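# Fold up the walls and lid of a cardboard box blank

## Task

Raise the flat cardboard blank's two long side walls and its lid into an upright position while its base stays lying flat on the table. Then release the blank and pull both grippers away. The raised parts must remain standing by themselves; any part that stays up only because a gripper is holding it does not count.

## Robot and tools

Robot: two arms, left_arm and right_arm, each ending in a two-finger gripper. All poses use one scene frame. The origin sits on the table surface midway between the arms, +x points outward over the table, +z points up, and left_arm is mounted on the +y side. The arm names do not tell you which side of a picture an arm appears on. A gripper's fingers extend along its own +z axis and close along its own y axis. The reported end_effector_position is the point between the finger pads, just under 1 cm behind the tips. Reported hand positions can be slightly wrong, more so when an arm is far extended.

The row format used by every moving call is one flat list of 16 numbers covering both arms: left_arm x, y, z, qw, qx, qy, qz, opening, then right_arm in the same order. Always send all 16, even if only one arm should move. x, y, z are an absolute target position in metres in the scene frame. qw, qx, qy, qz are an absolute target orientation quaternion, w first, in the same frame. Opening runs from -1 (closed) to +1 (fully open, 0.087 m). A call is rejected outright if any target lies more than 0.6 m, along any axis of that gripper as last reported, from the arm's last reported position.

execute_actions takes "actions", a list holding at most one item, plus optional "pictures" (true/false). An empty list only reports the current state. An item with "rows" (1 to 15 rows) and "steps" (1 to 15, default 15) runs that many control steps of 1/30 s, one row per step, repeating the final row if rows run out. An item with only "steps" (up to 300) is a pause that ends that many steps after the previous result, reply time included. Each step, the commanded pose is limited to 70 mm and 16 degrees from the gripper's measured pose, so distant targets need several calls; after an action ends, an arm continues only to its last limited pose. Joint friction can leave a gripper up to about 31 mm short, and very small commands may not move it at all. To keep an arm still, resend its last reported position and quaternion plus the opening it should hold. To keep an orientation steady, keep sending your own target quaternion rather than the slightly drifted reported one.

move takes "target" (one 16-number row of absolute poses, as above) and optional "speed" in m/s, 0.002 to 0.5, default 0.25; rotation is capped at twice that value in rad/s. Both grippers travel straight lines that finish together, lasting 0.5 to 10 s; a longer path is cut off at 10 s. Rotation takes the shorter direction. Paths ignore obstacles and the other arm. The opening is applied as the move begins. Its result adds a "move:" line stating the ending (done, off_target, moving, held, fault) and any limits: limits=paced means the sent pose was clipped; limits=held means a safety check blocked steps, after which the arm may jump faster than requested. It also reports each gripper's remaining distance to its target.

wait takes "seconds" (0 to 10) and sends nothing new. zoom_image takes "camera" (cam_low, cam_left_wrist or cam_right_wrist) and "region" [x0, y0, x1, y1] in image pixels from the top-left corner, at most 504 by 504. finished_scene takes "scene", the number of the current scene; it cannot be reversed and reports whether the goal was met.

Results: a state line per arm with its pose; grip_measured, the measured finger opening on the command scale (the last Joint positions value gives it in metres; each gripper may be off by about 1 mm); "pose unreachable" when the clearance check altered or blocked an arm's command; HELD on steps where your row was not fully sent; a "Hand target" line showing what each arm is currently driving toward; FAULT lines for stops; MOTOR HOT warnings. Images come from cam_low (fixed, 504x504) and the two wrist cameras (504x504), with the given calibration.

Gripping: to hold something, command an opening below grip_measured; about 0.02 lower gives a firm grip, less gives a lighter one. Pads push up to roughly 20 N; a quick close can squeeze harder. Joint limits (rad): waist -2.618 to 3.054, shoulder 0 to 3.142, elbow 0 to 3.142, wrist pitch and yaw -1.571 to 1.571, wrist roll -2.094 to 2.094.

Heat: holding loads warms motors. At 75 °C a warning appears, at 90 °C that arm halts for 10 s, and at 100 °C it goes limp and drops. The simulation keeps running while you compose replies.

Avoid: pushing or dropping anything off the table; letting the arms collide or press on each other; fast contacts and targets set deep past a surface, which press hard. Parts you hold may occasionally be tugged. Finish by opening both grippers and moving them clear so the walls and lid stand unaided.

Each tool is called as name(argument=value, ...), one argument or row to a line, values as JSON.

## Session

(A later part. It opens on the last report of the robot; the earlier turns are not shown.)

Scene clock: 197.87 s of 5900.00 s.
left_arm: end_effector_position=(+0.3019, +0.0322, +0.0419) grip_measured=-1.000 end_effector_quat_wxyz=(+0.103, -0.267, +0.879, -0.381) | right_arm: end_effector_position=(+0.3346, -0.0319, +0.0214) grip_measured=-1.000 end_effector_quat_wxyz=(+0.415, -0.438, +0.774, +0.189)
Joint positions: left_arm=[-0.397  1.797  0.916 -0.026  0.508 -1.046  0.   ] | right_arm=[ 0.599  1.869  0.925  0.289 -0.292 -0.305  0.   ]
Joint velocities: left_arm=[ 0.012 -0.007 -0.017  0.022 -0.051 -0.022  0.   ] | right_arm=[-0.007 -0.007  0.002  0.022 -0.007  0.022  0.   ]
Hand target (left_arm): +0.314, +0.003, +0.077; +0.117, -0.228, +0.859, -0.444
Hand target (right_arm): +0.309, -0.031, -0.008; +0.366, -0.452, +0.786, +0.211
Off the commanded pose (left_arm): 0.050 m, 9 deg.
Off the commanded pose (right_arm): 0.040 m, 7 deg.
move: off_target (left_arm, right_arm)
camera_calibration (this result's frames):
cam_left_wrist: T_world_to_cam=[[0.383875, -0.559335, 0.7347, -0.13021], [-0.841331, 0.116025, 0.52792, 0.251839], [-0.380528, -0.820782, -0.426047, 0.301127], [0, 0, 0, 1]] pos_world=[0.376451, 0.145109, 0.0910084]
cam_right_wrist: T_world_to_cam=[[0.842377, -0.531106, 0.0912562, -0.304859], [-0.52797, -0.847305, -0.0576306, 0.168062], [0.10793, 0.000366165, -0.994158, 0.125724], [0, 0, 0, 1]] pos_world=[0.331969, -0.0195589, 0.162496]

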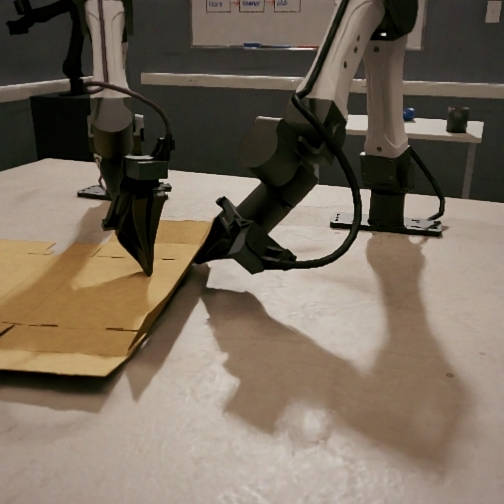

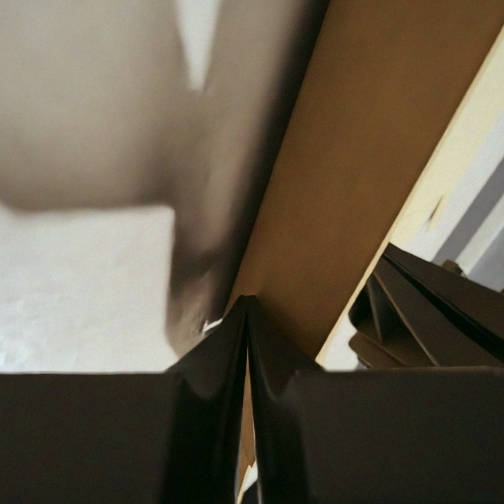

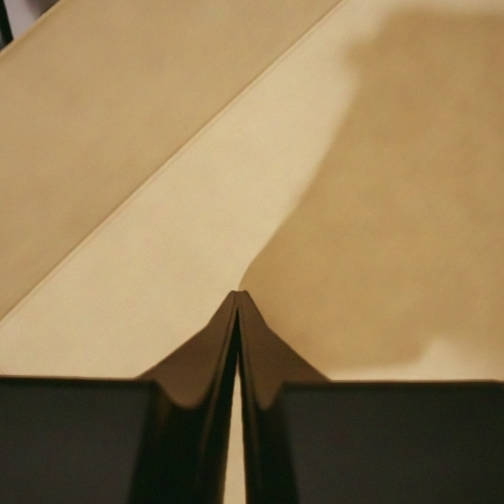

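move(
  target=[0.30,0.16,0.06,0.12,-0.23,0.856,-0.446,-1, 0.2,-0.3,0.15,0.366,-0.453,0.785,0.211,-1],
  speed=0.15,
)

move(
  target=[0.30,-0.08,0.38,0.423,0,0.906,0,1, 0.1,-0.4,0.15,0.366,-0.453,0.785,0.211,-1],
)

Scene clock: 205.47 s of 5900.00 s.
left_arm: end_effector_position=(+0.2929, +0.1571, +0.0505) grip_measured=-1.000 end_effector_quat_wxyz=(+0.111, -0.236, +0.859, -0.441) | right_arm: end_effector_position=(+0.1909, -0.2927, +0.1422) grip_measured=-1.000 end_effector_quat_wxyz=(+0.364, -0.452, +0.787, +0.208)
Joint positions: left_arm=[ 0.041  1.78   0.891 -0.234  0.863 -0.584  0.   ] | right_arm=[-0.37   1.162  0.941 -1.184 -0.854 -1.355  0.   ]
Joint velocities: left_arm=[ 0.017 -0.032  0.002 -0.007 -0.066 -0.022  0.   ] | right_arm=[ 0.017  0.002 -0.012 -0.051  0.037  0.037  0.   ]
Hand target (left_arm): +0.301, +0.161, +0.059; +0.123, -0.230, +0.857, -0.444
Hand target (right_arm): +0.196, -0.296, +0.148; +0.369, -0.452, +0.785, +0.207
Off the commanded pose (left_arm): 0.012 m, 1 deg.
Off the commanded pose (right_arm): 0.014 m, 0 deg.
After step 90, 1.63 s passed at rest.
move: off_target (left_arm, right_arm)
camera_calibration (this result's frames):
cam_left_wrist: T_world_to_cam=[[0.299031, -0.491088, 0.818176, -0.0532556], [-0.869825, 0.212309, 0.445341, 0.222573], [-0.392408, -0.844842, -0.363674, 0.407987], [0, 0, 0, 1]] pos_world=[0.369623, 0.271277, 0.0928257]
cam_right_wrist: T_world_to_cam=[[0.87095, -0.490922, 0.0210397, -0.317058], [-0.491312, -0.870716, 0.0215914, -0.146939], [0.00771986, -0.0291421, -0.999545, 0.272607], [0, 0, 0, 1]] pos_world=[0.201844, -0.275648, 0.282326]

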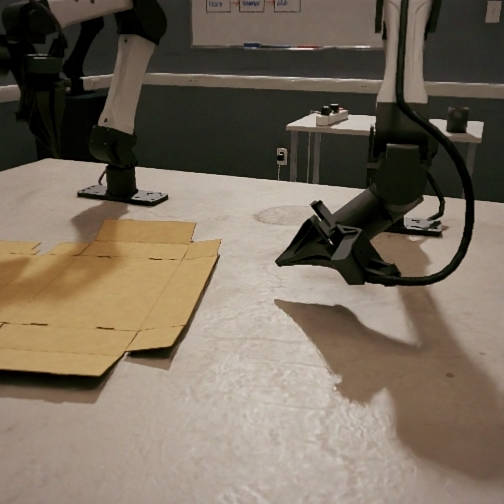

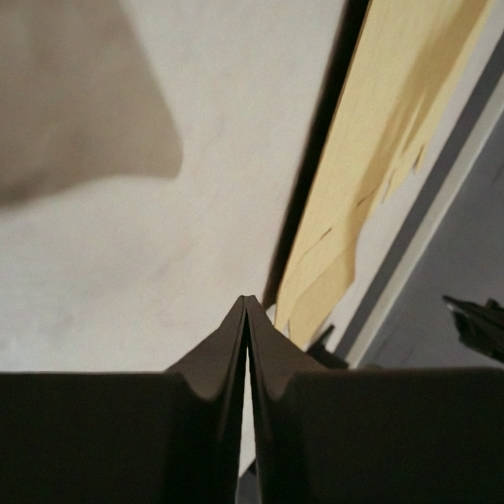

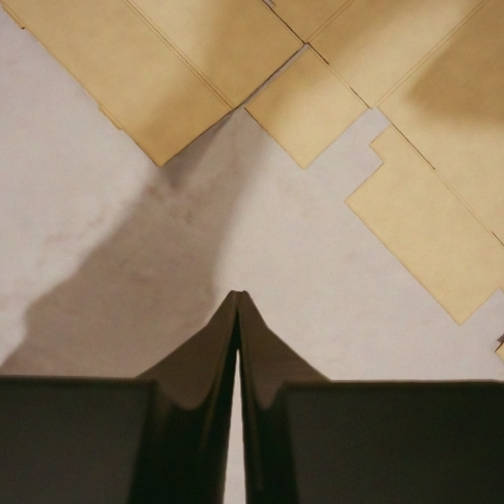

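Scene clock: 208.63 s of 5900.00 s.
left_arm: end_effector_position=(+0.2921, -0.0705, +0.3806) grip_measured=+0.980 end_effector_quat_wxyz=(+0.504, +0.011, +0.860, -0.080) | right_arm: end_effector_position=(+0.1011, -0.3935, +0.1386) grip_measured=-1.000 end_effector_quat_wxyz=(+0.288, -0.409, +0.862, +0.083)
Joint positions: left_arm=[-1.08   2.121  2.849 -1.388 -0.673 -0.595  0.087] | right_arm=[-0.972  1.081  0.973 -1.562 -0.602 -1.906  0.   ]
Joint velocities: left_arm=[-0.007 -0.012 -0.002 -0.066 -0.051  0.095 -0.001] | right_arm=[-0.032 -0.022  0.012 -0.007  0.007  0.022  0.   ]
Hand target (left_arm): +0.291, -0.075, +0.379; +0.506, +0.018, +0.859, -0.077
Hand target (right_arm): +0.101, -0.397, +0.148; +0.288, -0.415, +0.861, +0.062
Off the commanded pose (left_arm): 0.012 m, 14 deg.
Off the commanded pose (right_arm): 0.013 m, 20 deg; orientation clipped at the last step of the last action.
elbow stopped short (left arm): the move would have taken joint 3 (elbow) straighter than the controller allows; a more bent joint 3 avoids this.
joint sent to its limit (right arm) — the command would take joint 4 (wrist pitch) past its lower limit, so that joint was sent only as far as its limit.
move: off_target (left_arm, right_arm); limits=paced
camera_calibration (this result's frames):
cam_left_wrist: T_world_to_cam=[[-0.11277, -0.985, 0.130609, -0.0877604], [-0.975232, 0.084551, -0.204385, 0.392312], [0.190276, -0.150422, -0.970138, 0.445032], [0, 0, 0, 1]] pos_world=[0.28802, -0.0526715, 0.523388]
cam_right_wrist: T_world_to_cam=[[0.764504, -0.635892, 0.105714, -0.346263], [-0.636388, -0.7184, 0.280912, -0.240042], [-0.102685, -0.282033, -0.953894, 0.172083], [0, 0, 0, 1]] pos_world=[0.12963, -0.344099, 0.268185]

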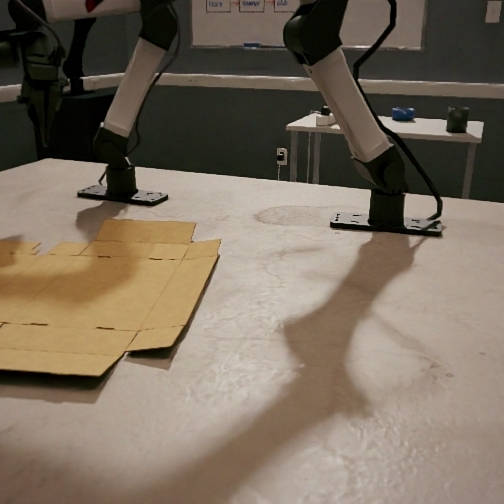

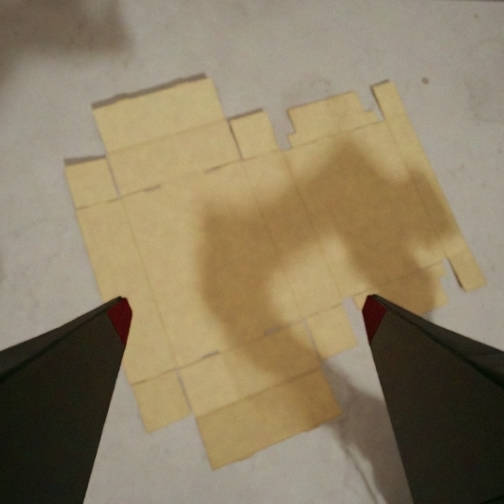

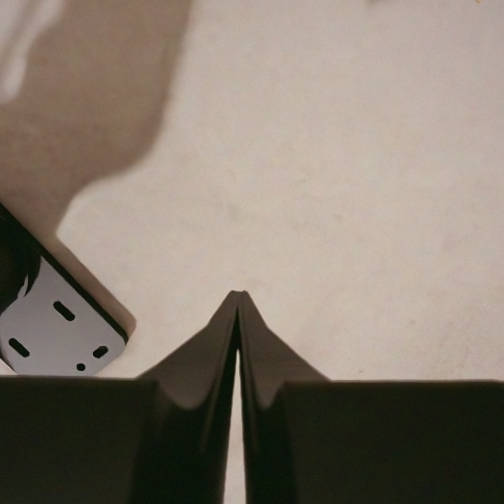

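move(
  target=[0.29,0.13,0.035,0.12,-0.23,0.856,-0.446,-0.4, 0.15,-0.35,0.2,0.423,0,0.906,0,-1],
)

move(
  target=[0.30,0.09,0.015,0.12,-0.23,0.856,-0.446,-0.4, 0.15,-0.35,0.2,0.423,0,0.906,0,-1],
  speed=0.04,
)

move(
  target=[0.32,0.015,0.015,0.12,-0.23,0.856,-0.446,-0.4, 0.15,-0.35,0.2,0.423,0,0.906,0,-1],
  speed=0.04,
)

Scene clock: 227.27 s of 5900.00 s.
left_arm: end_effector_position=(+0.2994, +0.1235, +0.0389) grip_measured=-0.400 end_effector_quat_wxyz=(+0.124, -0.231, +0.858, -0.441) | right_arm: end_effector_position=(+0.1488, -0.3519, +0.2006) grip_measured=-1.000 end_effector_quat_wxyz=(+0.416, -0.003, +0.909, +0.007)
Joint positions: left_arm=[-0.071  1.796  0.827 -0.02   0.803 -0.731  0.026] | right_arm=[-0.461  0.651  0.93  -1.056 -0.37  -0.329  0.   ]
Joint velocities: left_arm=[-0.022 -0.007 -0.012 -0.022  0.066 -0.007  0.001] | right_arm=[ 0.007 -0.002 -0.012 -0.037 -0.022 -0.022  0.   ]
Hand target (left_arm): +0.298, +0.125, +0.035; +0.126, -0.228, +0.857, -0.444
Hand target (right_arm): +0.149, -0.351, +0.199; +0.422, -0.003, +0.906, +0.004
Off the commanded pose (left_arm): 0.012 m, 1 deg.
Off the commanded pose (right_arm): 0.002 m, 1 deg.
After step 90, 12.50 s passed at rest.
move: off_target (left_arm); limits=paced
camera_calibration (this result's frames):
cam_left_wrist: T_world_to_cam=[[0.279461, -0.495598, 0.822365, -0.0560647], [-0.88153, 0.207013, 0.424323, 0.245531], [-0.380534, -0.843522, -0.379032, 0.374776], [0, 0, 0, 1]] pos_world=[0.374726, 0.237518, 0.0839732]
cam_right_wrist: T_world_to_cam=[[0.0268278, -0.999598, 0.00920361, -0.361724], [-0.999237, -0.0265545, 0.0286303, 0.15083], [-0.0283744, -0.00996468, -0.999548, 0.341728], [0, 0, 0, 1]] pos_world=[0.170115, -0.354168, 0.340584]

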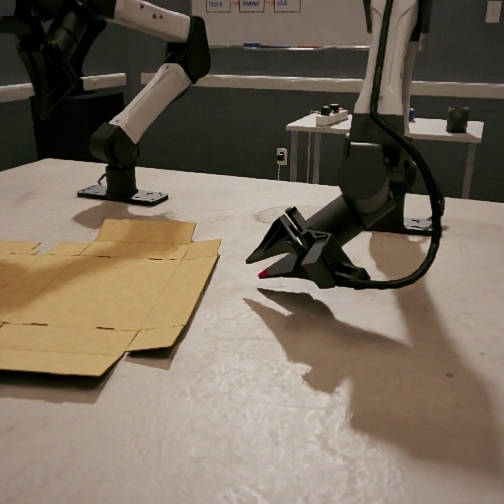

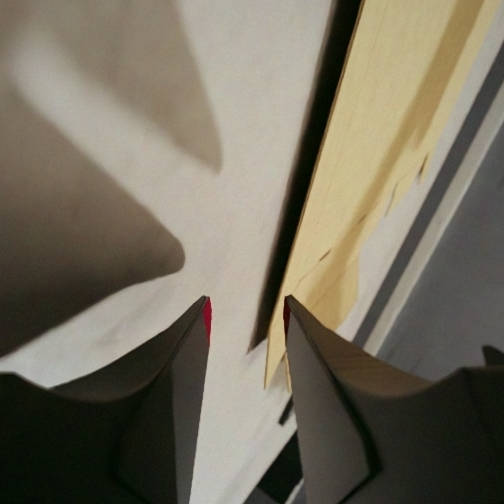

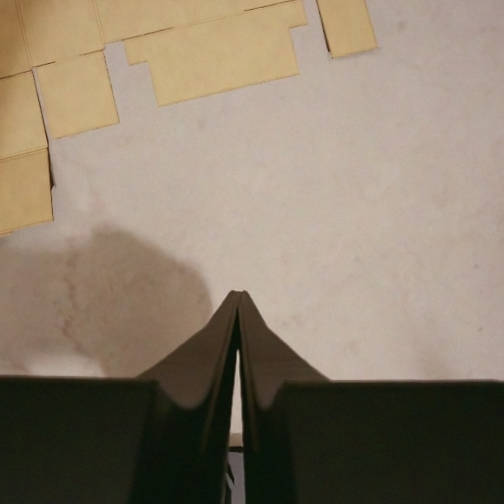

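Scene clock: 228.60 s of 5900.00 s.
left_arm: end_effector_position=(+0.3052, +0.0931, +0.0278) grip_measured=-0.400 end_effector_quat_wxyz=(+0.127, -0.224, +0.853, -0.454) | right_arm: end_effector_position=(+0.1497, -0.3513, +0.2006) grip_measured=-1.000 end_effector_quat_wxyz=(+0.414, +0.001, +0.910, +0.004)
Joint positions: left_arm=[-0.161  1.854  0.798  0.164  0.775 -0.841  0.026] | right_arm=[-0.432  0.651  0.93  -1.05  -0.34  -0.302  0.   ]
Joint velocities: left_arm=[-0.017 -0.007 -0.017  0.022 -0.051 -0.037 -0.   ] | right_arm=[-0.012 -0.012 -0.007 -0.022 -0.051 -0.037  0.   ]
Hand target (left_arm): +0.300, +0.090, +0.015; +0.119, -0.230, +0.857, -0.446
Hand target (right_arm): +0.150, -0.350, +0.200; +0.423, -0.000, +0.906, +0.001
Off the commanded pose (left_arm): 0.014 m, 1 deg.
Off the commanded pose (right_arm): 0.001 m, 1 deg.
move: off_target (left_arm)
camera_calibration (this result's frames):
cam_left_wrist: T_world_to_cam=[[0.258353, -0.479159, 0.838844, -0.0591381], [-0.887279, 0.22574, 0.402216, 0.262303], [-0.382086, -0.848203, -0.366828, 0.347696], [0, 0, 0, 1]] pos_world=[0.380864, 0.207368, 0.0716497]
cam_right_wrist: T_world_to_cam=[[0.016916, -0.999795, 0.0110877, -0.360056], [-0.999339, -0.0165494, 0.0323607, 0.154503], [-0.0321706, -0.0116278, -0.999415, 0.341688], [0, 0, 0, 1]] pos_world=[0.171484, -0.353452, 0.34048]

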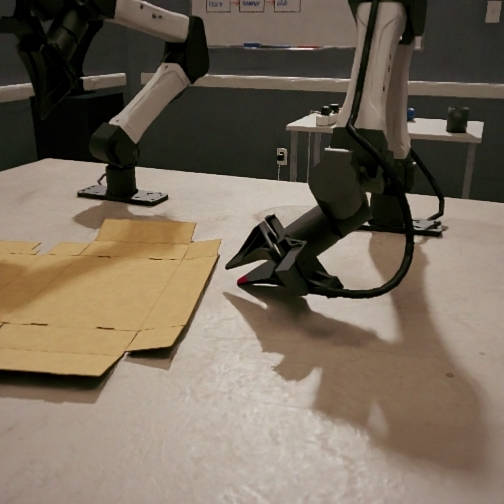

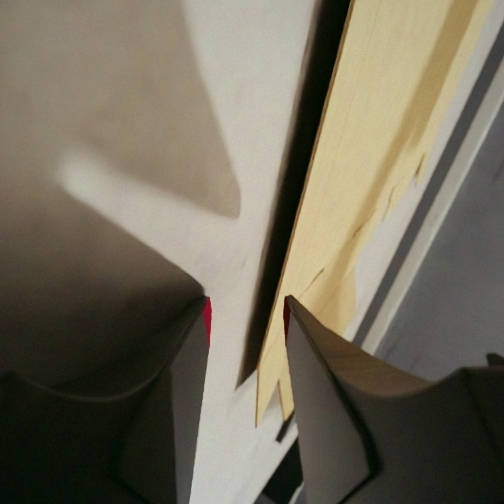

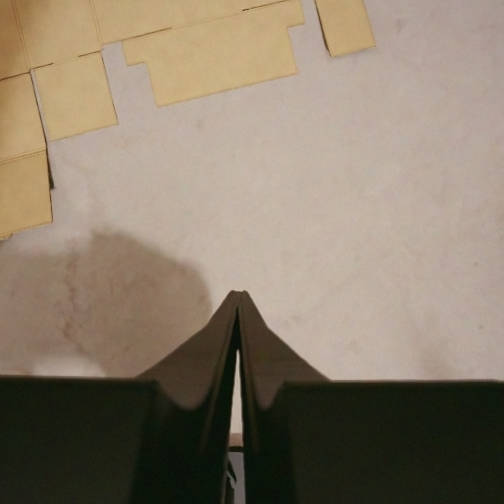

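Scene clock: 230.90 s of 5900.00 s.
left_arm: end_effector_position=(+0.3175, +0.0208, +0.0284) grip_measured=-0.400 end_effector_quat_wxyz=(+0.123, -0.226, +0.850, -0.460) | right_arm: end_effector_position=(+0.1497, -0.3516, +0.2006) grip_measured=-1.000 end_effector_quat_wxyz=(+0.414, +0.002, +0.910, +0.003)
Joint positions: left_arm=[-0.371  1.926  0.857  0.318  0.643 -1.058  0.026] | right_arm=[-0.432  0.651  0.93  -1.049 -0.338 -0.301  0.   ]
Joint velocities: left_arm=[ 0.002 -0.002 -0.002  0.037 -0.037 -0.022  0.001] | right_arm=[-0.002 -0.017  0.002  0.022  0.007  0.037  0.   ]
Hand target (left_arm): +0.318, +0.015, +0.016; +0.119, -0.230, +0.856, -0.447
Hand target (right_arm): +0.150, -0.350, +0.200; +0.423, -0.000, +0.906, +0.001
Off the commanded pose (left_arm): 0.015 m, 2 deg.
Off the commanded pose (right_arm): 0.002 m, 1 deg.
move: off_target (left_arm)
camera_calibration (this result's frames):
cam_left_wrist: T_world_to_cam=[[0.262514, -0.466182, 0.844844, -0.0991881], [-0.885242, 0.23205, 0.403112, 0.288495], [-0.383969, -0.853714, -0.351767, 0.291604], [0, 0, 0, 1]] pos_world=[0.393393, 0.135761, 0.0700793]
cam_right_wrist: T_world_to_cam=[[0.0147985, -0.999823, 0.0115822, -0.360152], [-0.999364, -0.0144139, 0.0326078, 0.155188], [-0.0324351, -0.0120574, -0.999401, 0.341564], [0, 0, 0, 1]] pos_world=[0.171498, -0.353733, 0.340471]

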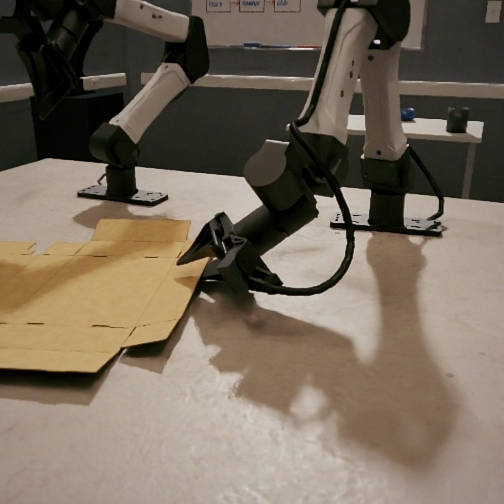

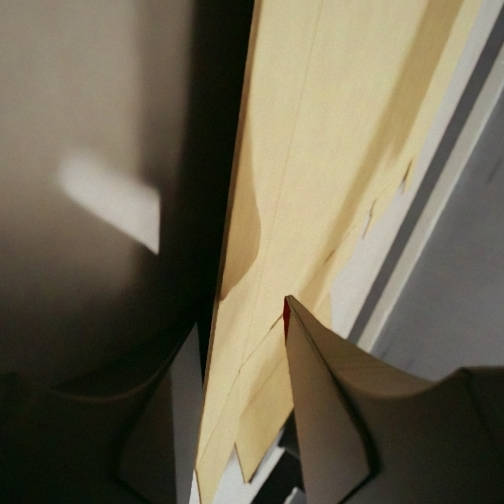

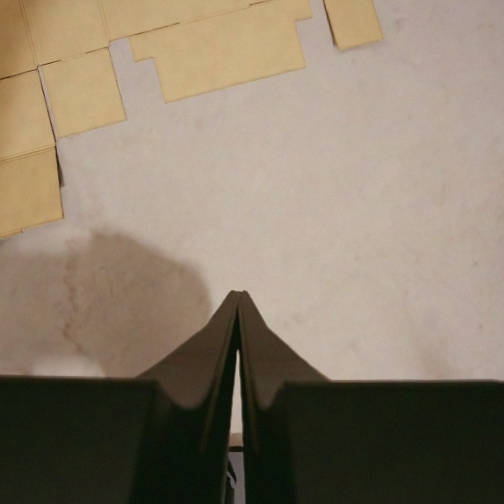

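move(
  target=[0.3175,0.02,0.028,0.12,-0.23,0.856,-0.446,-1, 0.15,-0.35,0.2,0.423,0,0.906,0,-1],
)

move(
  target=[0.30,0.14,0.03,0.057,-0.109,0.879,-0.458,-1, 0.30,-0.06,0.08,0.366,-0.453,0.785,0.211,0],
  speed=0.08,
)

Scene clock: 240.87 s of 5900.00 s.
left_arm: end_effector_position=(+0.3189, +0.0197, +0.0309) grip_measured=-0.962 end_effector_quat_wxyz=(+0.132, -0.212, +0.849, -0.465) | right_arm: end_effector_position=(+0.1497, -0.3516, +0.2006) grip_measured=-1.000 end_effector_quat_wxyz=(+0.414, +0.002, +0.910, +0.003)
Joint positions: left_arm=[-0.371  1.926  0.857  0.337  0.652 -1.038  0.002] | right_arm=[-0.432  0.651  0.93  -1.049 -0.338 -0.301  0.   ]
Joint velocities: left_arm=[-0.022 -0.007 -0.012  0.037  0.007 -0.081 -0.   ] | right_arm=[-0.017 -0.022 -0.012 -0.037 -0.066 -0.007  0.   ]
Hand target (left_arm): +0.317, +0.020, +0.028; +0.121, -0.230, +0.856, -0.447
Hand target (right_arm): +0.150, -0.350, +0.200; +0.423, -0.000, +0.906, +0.000
Off the commanded pose (left_arm): 0.003 m, 3 deg.
Off the commanded pose (right_arm): 0.002 m, 1 deg.
After step 90, 6.27 s passed at rest.
move: off_target (left_arm)
camera_calibration (this result's frames):
cam_left_wrist: T_world_to_cam=[[0.228401, -0.46844, 0.853462, -0.0914953], [-0.893173, 0.248003, 0.37515, 0.291986], [-0.387396, -0.847973, -0.361754, 0.293359], [0, 0, 0, 1]] pos_world=[0.395338, 0.133487, 0.0746729]
cam_right_wrist: T_world_to_cam=[[0.0142715, -0.99983, 0.0117027, -0.360181], [-0.999379, -0.013886, 0.0323829, 0.15547], [-0.0322149, -0.0121575, -0.999407, 0.341542], [0, 0, 0, 1]] pos_world=[0.171516, -0.353809, 0.34052]

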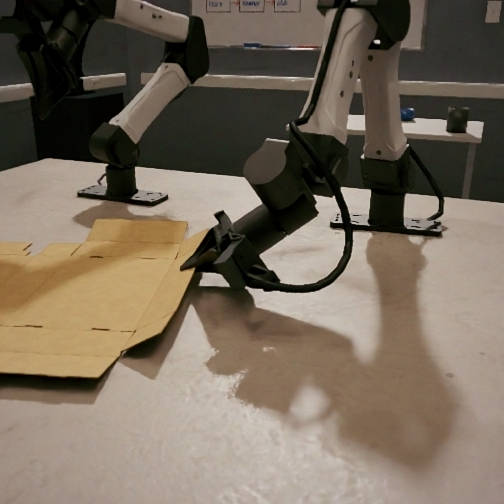

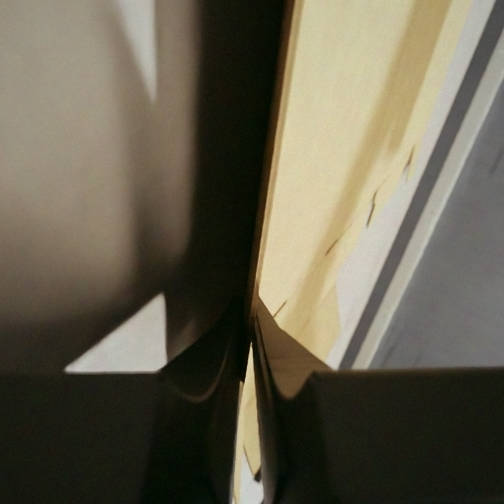

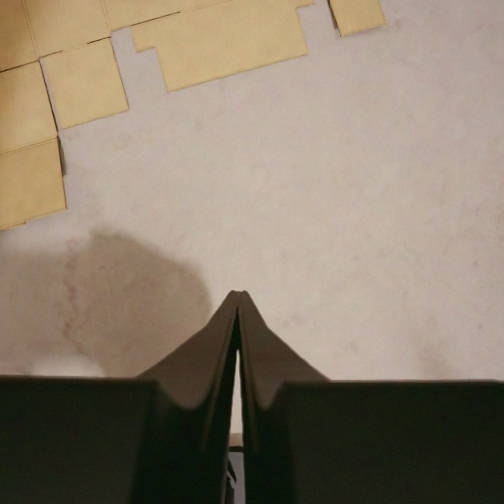

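Scene clock: 247.73 s of 5900.00 s.
left_arm: end_effector_position=(+0.3058, +0.1352, +0.0366) grip_measured=-0.994 end_effector_quat_wxyz=(+0.085, -0.088, +0.875, -0.468) | right_arm: end_effector_position=(+0.2968, -0.0753, +0.0766) grip_measured=+0.000 end_effector_quat_wxyz=(+0.351, -0.441, +0.799, +0.210)
Joint positions: left_arm=[-0.024  1.991  1.126 -0.43   0.965 -0.25   0.   ] | right_arm=[ 0.521  1.613  0.968 -0.159 -0.396 -0.346  0.044]
Joint velocities: left_arm=[ 0.027 -0.012  0.002 -0.037  0.051 -0.037 -0.001] | right_arm=[-0.007  0.017  0.002  0.051  0.037 -0.022  0.   ]
Hand target (left_arm): +0.302, +0.141, +0.030; +0.061, -0.111, +0.880, -0.458
Hand target (right_arm): +0.303, -0.065, +0.084; +0.364, -0.451, +0.786, +0.214
Off the commanded pose (left_arm): 0.010 m, 4 deg.
Off the commanded pose (right_arm): 0.016 m, 3 deg.
move: off_target (left_arm, right_arm)
camera_calibration (this result's frames):
cam_left_wrist: T_world_to_cam=[[0.068653, -0.536604, 0.841037, 0.0192238], [-0.809154, 0.463181, 0.361572, 0.195264], [-0.583573, -0.705351, -0.402396, 0.430538], [0, 0, 0, 1]] pos_world=[0.407929, 0.223554, 0.086477]
cam_right_wrist: T_world_to_cam=[[0.861262, -0.50811, -0.00727332, -0.29743], [-0.507359, -0.860617, 0.0438757, 0.0996951], [-0.0285532, -0.0340983, -0.999011, 0.222939], [0, 0, 0, 1]] pos_world=[0.313112, -0.0577259, 0.216181]

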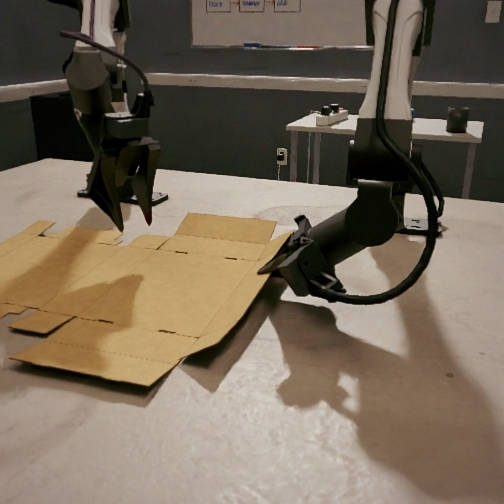

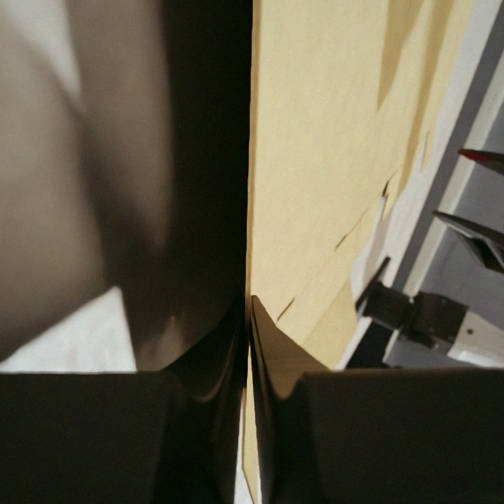

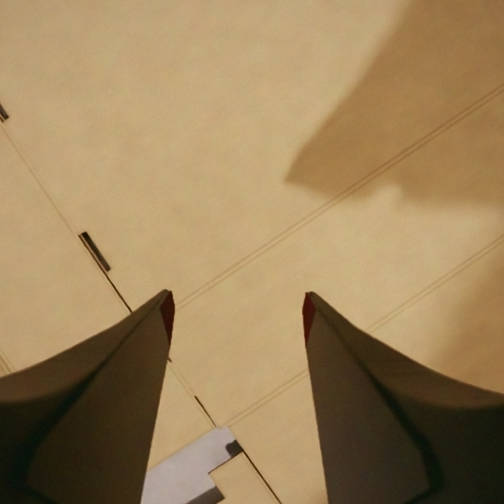

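move(
  target=[0.3058,0.135,0.0366,0.085,-0.088,0.875,-0.468,-1, 0.42,-0.04,0.04,0.383,-0.557,0.663,0.321,0.5],
  speed=0.15,
)

move(
  target=[0.3058,0.135,0.0366,0.085,-0.088,0.875,-0.468,-1, 0.42,-0.04,-0.005,0.383,-0.557,0.663,0.321,0.5],
  speed=0.04,
)

move(
  target=[0.305,0.105,0.06,0.118,-0.034,0.992,0.032,-1, 0.42,-0.04,-0.005,0.383,-0.557,0.663,0.321,0.5],
  speed=0.1,
)

move(
  target=[0.305,0.08,0.05,0.122,0.009,0.921,0.369,-1, 0.42,-0.04,-0.005,0.383,-0.557,0.663,0.321,0.5],
  speed=0.1,
)

Scene clock: 261.73 s of 5900.00 s.
left_arm: end_effector_position=(+0.3055, +0.1349, +0.0375) grip_measured=-0.995 end_effector_quat_wxyz=(+0.086, -0.086, +0.874, -0.471) | right_arm: end_effector_position=(+0.4147, -0.0405, +0.0394) grip_measured=+0.500 end_effector_quat_wxyz=(+0.378, -0.555, +0.667, +0.321)
Joint positions: left_arm=[-0.024  1.991  1.126 -0.432  0.972 -0.245  0.   ] | right_arm=[ 0.356  2.184  1.501 -0.195 -0.85  -0.726  0.066]
Joint velocities: left_arm=[-0.012 -0.002 -0.012 -0.037  0.007  0.051 -0.   ] | right_arm=[-0.002  0.007 -0.022 -0.051 -0.081 -0.037  0.   ]
Hand target (left_arm): +0.306, +0.135, +0.037; +0.085, -0.088, +0.875, -0.468
Hand target (right_arm): +0.421, -0.042, +0.042; +0.383, -0.557, +0.663, +0.321
Off the commanded pose (left_arm): 0.001 m, 0 deg.
Off the commanded pose (right_arm): 0.005 m, 1 deg.
After step 90, 9.03 s passed at rest.
move: done
camera_calibration (this result's frames):
cam_left_wrist: T_world_to_cam=[[0.0632298, -0.531971, 0.844399, 0.0191978], [-0.80861, 0.468595, 0.355765, 0.194152], [-0.584938, -0.705284, -0.400528, 0.430862], [0, 0, 0, 1]] pos_world=[0.407807, 0.223114, 0.0872894]
cam_right_wrist: T_world_to_cam=[[0.986176, -0.165144, 0.0136105, -0.420254], [-0.161264, -0.975395, -0.150327, 0.0505472], [0.0381011, 0.146054, -0.988543, 0.169554], [0, 0, 0, 1]] pos_world=[0.416136, -0.0448627, 0.18093]

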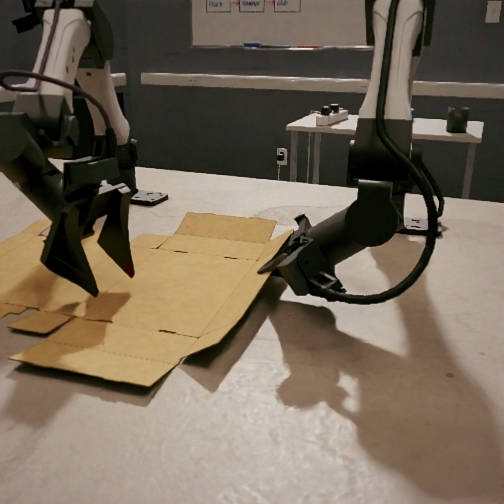

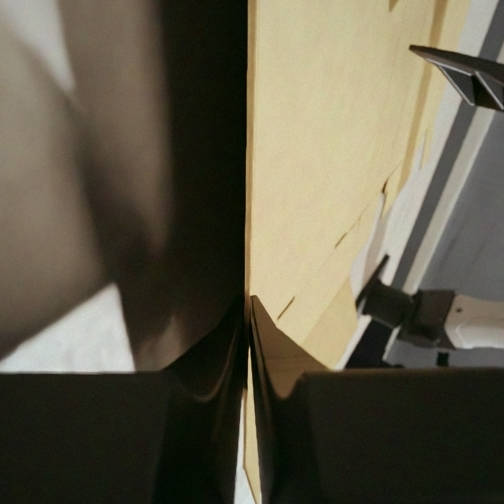

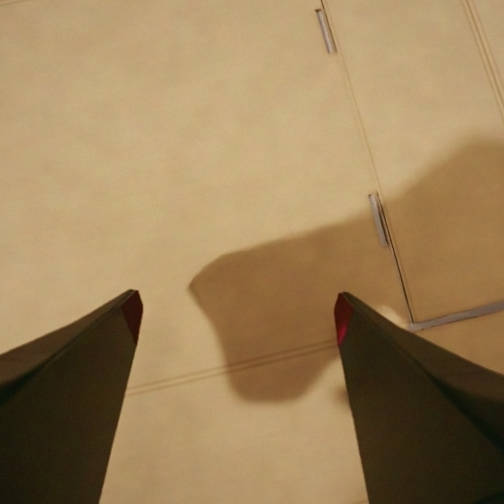

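Scene clock: 263.17 s of 5900.00 s.
left_arm: end_effector_position=(+0.3086, +0.1371, +0.0348) grip_measured=-0.994 end_effector_quat_wxyz=(+0.097, -0.077, +0.878, -0.463) | right_arm: end_effector_position=(+0.4233, -0.0342, +0.0223) grip_measured=+0.500 end_effector_quat_wxyz=(+0.398, -0.560, +0.649, +0.328)
Joint positions: left_arm=[-0.024  1.991  1.126 -0.416  0.956 -0.23   0.   ] | right_arm=[ 0.353  2.244  1.49  -0.079 -0.884 -0.727  0.066]
Joint velocities: left_arm=[-0.007 -0.002  0.002  0.022 -0.051 -0.007  0.   ] | right_arm=[ 0.007 -0.002 -0.002 -0.037 -0.022  0.066 -0.002]
Hand target (left_arm): +0.306, +0.135, +0.037; +0.085, -0.088, +0.875, -0.468
Hand target (right_arm): +0.419, -0.040, -0.004; +0.383, -0.558, +0.663, +0.321
Off the commanded pose (left_arm): 0.004 m, 2 deg.
Off the commanded pose (right_arm): 0.028 m, 2 deg.
move: off_target (right_arm)
camera_calibration (this result's frames):
cam_left_wrist: T_world_to_cam=[[0.0397728, -0.549498, 0.834548, 0.0324702], [-0.815908, 0.464281, 0.344584, 0.199858], [-0.576813, -0.694619, -0.429874, 0.430137], [0, 0, 0, 1]] pos_world=[0.409883, 0.223834, 0.0889388]
cam_right_wrist: T_world_to_cam=[[0.98827, -0.146828, 0.0419912, -0.428422], [-0.136096, -0.971515, -0.194002, 0.0459195], [0.0692801, 0.186012, -0.980102, 0.139372], [0, 0, 0, 1]] pos_world=[0.41999, -0.0442178, 0.163497]

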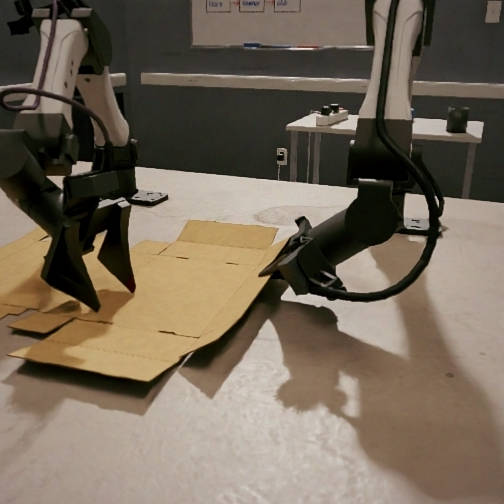

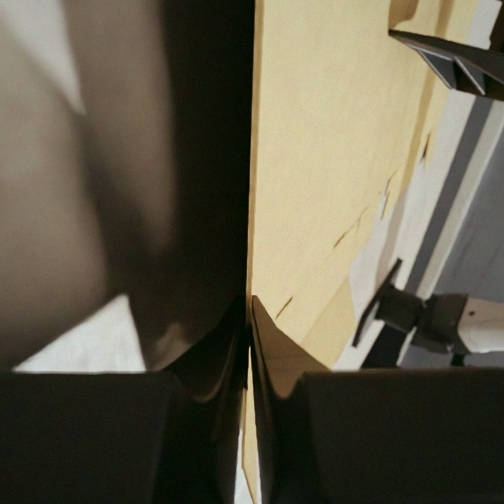

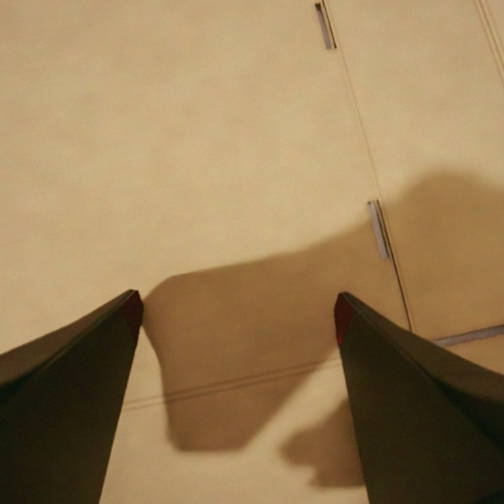

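Scene clock: 268.63 s of 5900.00 s.
left_arm: end_effector_position=(+0.3052, +0.1050, +0.0603) grip_measured=-0.997 end_effector_quat_wxyz=(+0.121, -0.041, +0.992, +0.013) | right_arm: end_effector_position=(+0.4235, -0.0329, +0.0239) grip_measured=+0.500 end_effector_quat_wxyz=(+0.401, -0.561, +0.645, +0.330)
Joint positions: left_arm=[-0.528  1.945  1.521 -0.938 -0.129 -0.477  0.   ] | right_arm=[ 0.353  2.244  1.49  -0.071 -0.893 -0.727  0.066]
Joint velocities: left_arm=[-0.012  0.007  0.007  0.051  0.007 -0.066  0.001] | right_arm=[-0.002  0.022 -0.007  0.051 -0.022 -0.037 -0.001]
Hand target (left_arm): +0.303, +0.104, +0.060; +0.115, -0.034, +0.992, +0.028
Hand target (right_arm): +0.419, -0.040, -0.004; +0.383, -0.558, +0.663, +0.321
Off the commanded pose (left_arm): 0.000 m, 2 deg.
Off the commanded pose (right_arm): 0.030 m, 3 deg.
move: off_target (right_arm)
camera_calibration (this result's frames):
cam_left_wrist: T_world_to_cam=[[0.0787181, -0.996889, -0.00400055, 0.0793526], [-0.813427, -0.0665502, 0.577847, 0.244048], [-0.576316, -0.0422329, -0.816135, 0.371467], [0, 0, 0, 1]] pos_world=[0.406351, 0.111035, 0.162462]
cam_right_wrist: T_world_to_cam=[[0.988918, -0.141337, 0.0454348, -0.428614], [-0.129401, -0.970617, -0.202873, 0.0448966], [0.0727733, 0.194746, -0.97815, 0.139467], [0, 0, 0, 1]] pos_world=[0.419525, -0.0441624, 0.165002]

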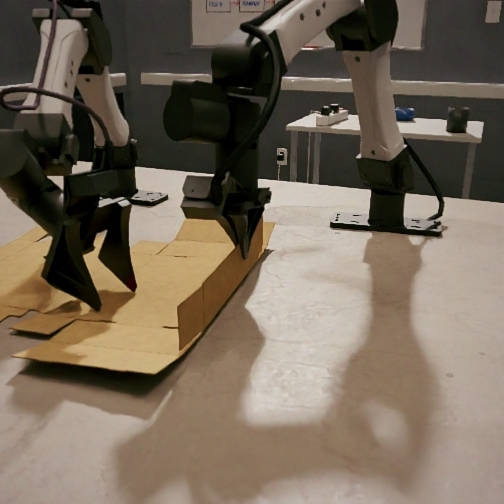

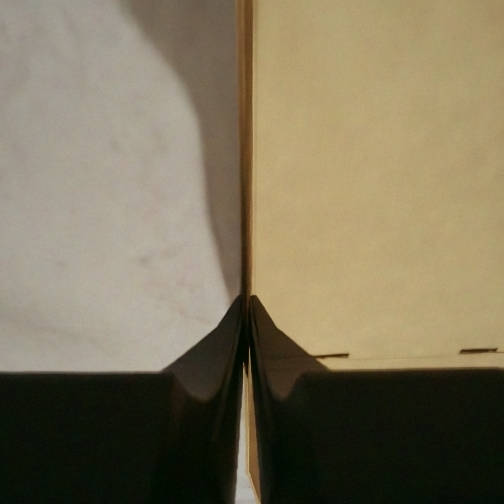

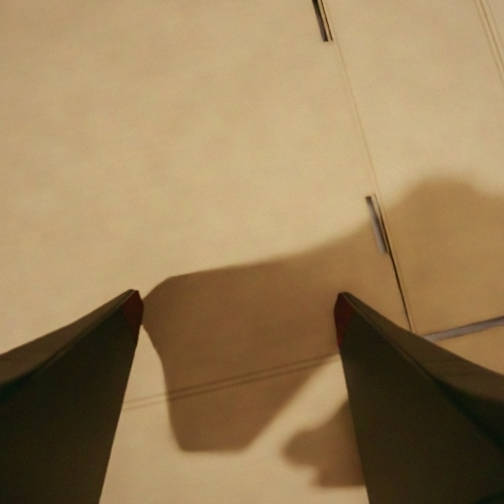

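Scene clock: 272.60 s of 5900.00 s.
left_arm: end_effector_position=(+0.3059, +0.0798, +0.0573) grip_measured=-0.995 end_effector_quat_wxyz=(+0.130, -0.002, +0.931, +0.341) | right_arm: end_effector_position=(+0.4293, -0.0425, +0.0219) grip_measured=+0.500 end_effector_quat_wxyz=(+0.403, -0.543, +0.652, +0.341)
Joint positions: left_arm=[-0.809  2.444  2.14  -1.558 -0.699 -0.802  0.   ] | right_arm=[ 0.324  2.257  1.49  -0.05  -0.92  -0.696  0.066]
Joint velocities: left_arm=[-0.012 -0.012 -0.007 -0.081 -0.022 -0.022 -0.   ] | right_arm=[ 0.002 -0.002 -0.007 -0.007  0.037 -0.051 -0.   ]
Hand target (left_arm): +0.304, +0.081, +0.050; +0.125, +0.010, +0.923, +0.363
Hand target (right_arm): +0.419, -0.041, -0.004; +0.382, -0.558, +0.663, +0.322
Off the commanded pose (left_arm): 0.007 m, 4 deg.
Off the commanded pose (right_arm): 0.029 m, 4 deg.
joint sent to its limit (left arm) — the command would take joint 4 (wrist pitch) past its lower limit, so that joint was sent only as far as its limit.
move: off_target (left_arm, right_arm)
camera_calibration (this result's frames):
cam_left_wrist: T_world_to_cam=[[0.0873788, -0.775531, -0.625233, 0.0693851], [-0.812981, -0.41823, 0.405149, 0.282534], [-0.575697, 0.472901, -0.667036, 0.318559], [0, 0, 0, 1]] pos_world=[0.407025, 0.0213277, 0.141404]
cam_right_wrist: T_world_to_cam=[[0.98599, -0.166056, 0.0158108, -0.434839], [-0.158335, -0.961521, -0.224515, 0.0492698], [0.0524846, 0.218866, -0.974342, 0.148668], [0, 0, 0, 1]] pos_world=[0.428745, -0.0573721, 0.16279]

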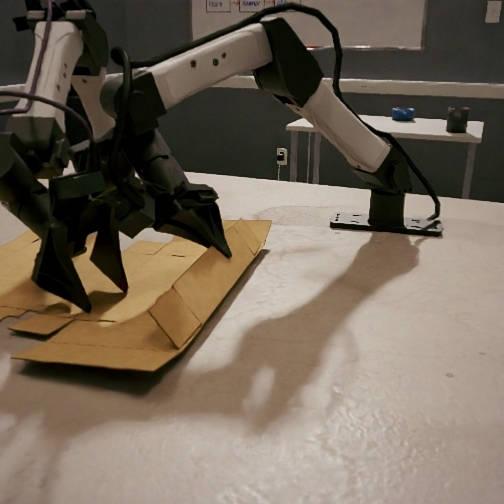

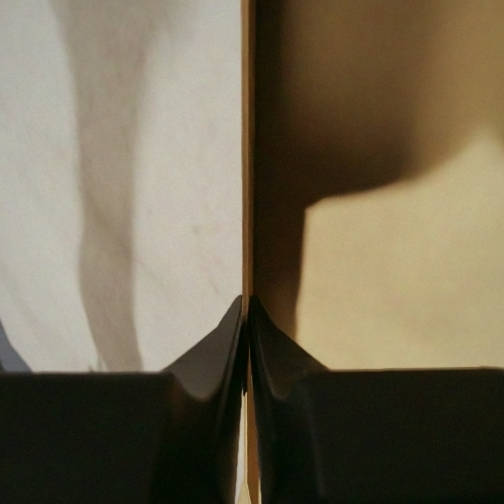

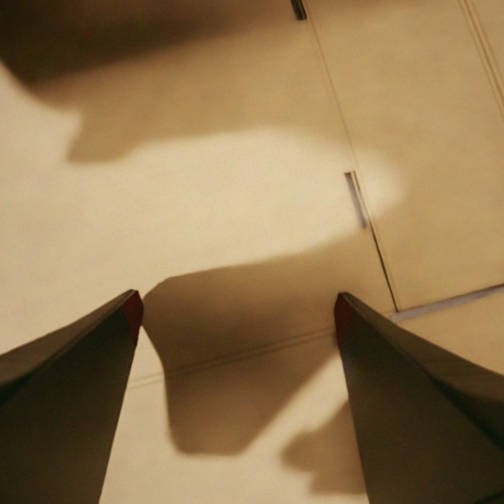

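move(
  target=[0.305,0.09,0.075,0.118,-0.034,0.992,0.032,0.3, 0.42,-0.04,0.005,0.383,-0.557,0.663,0.321,0.5],
  speed=0.1,
)

move(
  target=[0.30,0.16,0.17,0.3,0,0.954,0,0.3, 0.42,-0.04,0.005,0.383,-0.557,0.663,0.321,0.5],
  speed=0.15,
)

Scene clock: 285.73 s of 5900.00 s.
left_arm: end_effector_position=(+0.2992, +0.0947, +0.0694) grip_measured=+0.300 end_effector_quat_wxyz=(+0.100, -0.031, +0.993, +0.056) | right_arm: end_effector_position=(+0.4294, -0.0416, +0.0212) grip_measured=+0.500 end_effector_quat_wxyz=(+0.405, -0.550, +0.648, +0.336)
Joint positions: left_arm=[-0.585  2.013  1.653 -1.086 -0.194 -0.517  0.057] | right_arm=[ 0.328  2.257  1.49  -0.052 -0.915 -0.715  0.066]
Joint velocities: left_arm=[-0.007 -0.012 -0.012  0.037 -0.022  0.022 -0.   ] | right_arm=[-0.007  0.012  0.007  0.007 -0.007 -0.022  0.001]
Hand target (left_arm): +0.305, +0.090, +0.076; +0.119, -0.032, +0.992, +0.033
Hand target (right_arm): +0.420, -0.040, +0.005; +0.383, -0.557, +0.663, +0.322
Off the commanded pose (left_arm): 0.009 m, 3 deg.
Off the commanded pose (right_arm): 0.019 m, 4 deg.
After step 90, 6.57 s passed at rest.
move: off_target (left_arm, right_arm)
camera_calibration (this result's frames):
cam_left_wrist: T_world_to_cam=[[0.0680397, -0.993453, -0.0917753, 0.078587], [-0.787164, -0.109973, 0.60686, 0.227482], [-0.61298, 0.0309516, -0.789492, 0.377184], [0, 0, 0, 1]] pos_world=[0.404925, 0.0914149, 0.166947]
cam_right_wrist: T_world_to_cam=[[0.986957, -0.157618, 0.0327512, -0.435138], [-0.146744, -0.964493, -0.219589, 0.0448042], [0.0661995, 0.211919, -0.975043, 0.141541], [0, 0, 0, 1]] pos_world=[0.426668, -0.0553676, 0.162098]

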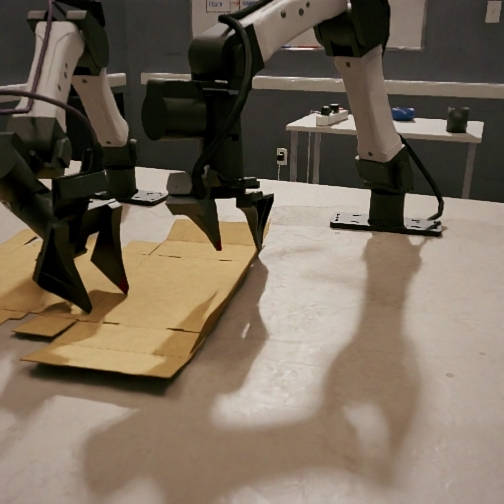

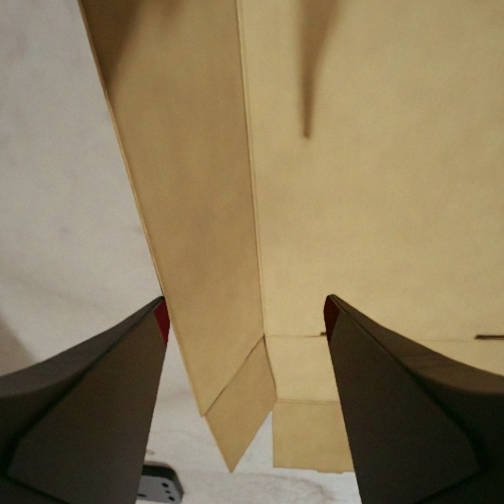

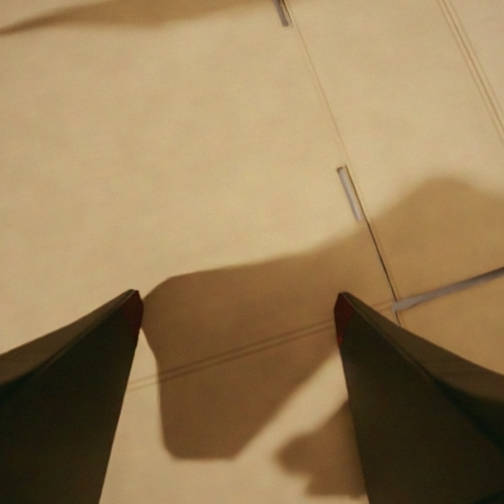

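Scene clock: 287.60 s of 5900.00 s.
left_arm: end_effector_position=(+0.2985, +0.1578, +0.1690) grip_measured=+0.300 end_effector_quat_wxyz=(+0.293, +0.001, +0.956, +0.005) | right_arm: end_effector_position=(+0.4289, -0.0406, +0.0211) grip_measured=+0.500 end_effector_quat_wxyz=(+0.405, -0.552, +0.647, +0.336)
Joint positions: left_arm=[-0.451  1.515  1.366 -0.856 -0.191 -0.274  0.057] | right_arm=[ 0.33   2.257  1.49  -0.052 -0.914 -0.718  0.066]
Joint velocities: left_arm=[-0.002  0.007 -0.002 -0.022 -0.007 -0.007 -0.   ] | right_arm=[ 0.002  0.002 -0.007 -0.022  0.037 -0.037 -0.   ]
Hand target (left_arm): +0.299, +0.161, +0.169; +0.301, +0.002, +0.954, +0.001
Hand target (right_arm): +0.420, -0.040, +0.005; +0.384, -0.557, +0.662, +0.322
Off the commanded pose (left_arm): 0.003 m, 1 deg.
Off the commanded pose (right_arm): 0.018 m, 4 deg.
move: off_target (right_arm)
camera_calibration (this result's frames):
cam_left_wrist: T_world_to_cam=[[-0.00948993, -0.999955, 0.000391368, 0.158983], [-0.964712, 0.00925845, 0.263146, 0.265651], [-0.263138, 0.00211968, -0.964756, 0.383171], [0, 0, 0, 1]] pos_world=[0.358612, 0.155704, 0.2997]
cam_right_wrist: T_world_to_cam=[[0.987405, -0.154077, 0.0359476, -0.434658], [-0.142627, -0.965183, -0.219272, 0.0438845], [0.0684808, 0.211383, -0.975001, 0.140328], [0, 0, 0, 1]] pos_world=[0.425833, -0.0542774, 0.162068]

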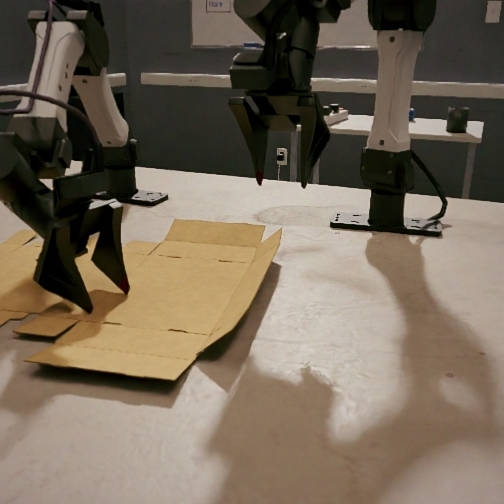

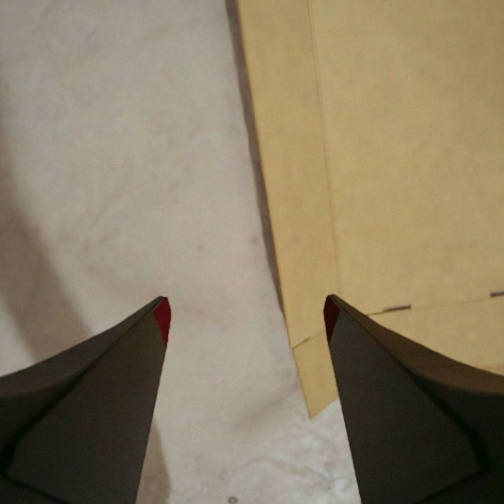

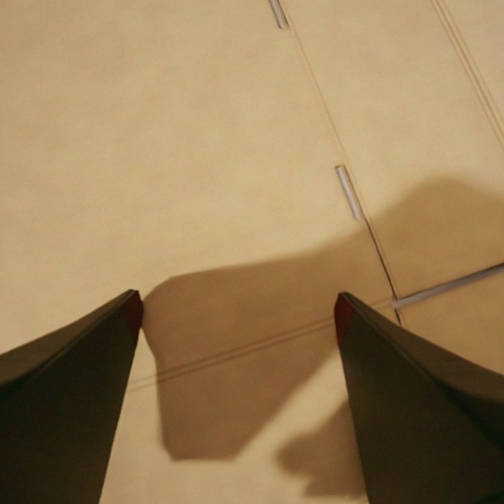

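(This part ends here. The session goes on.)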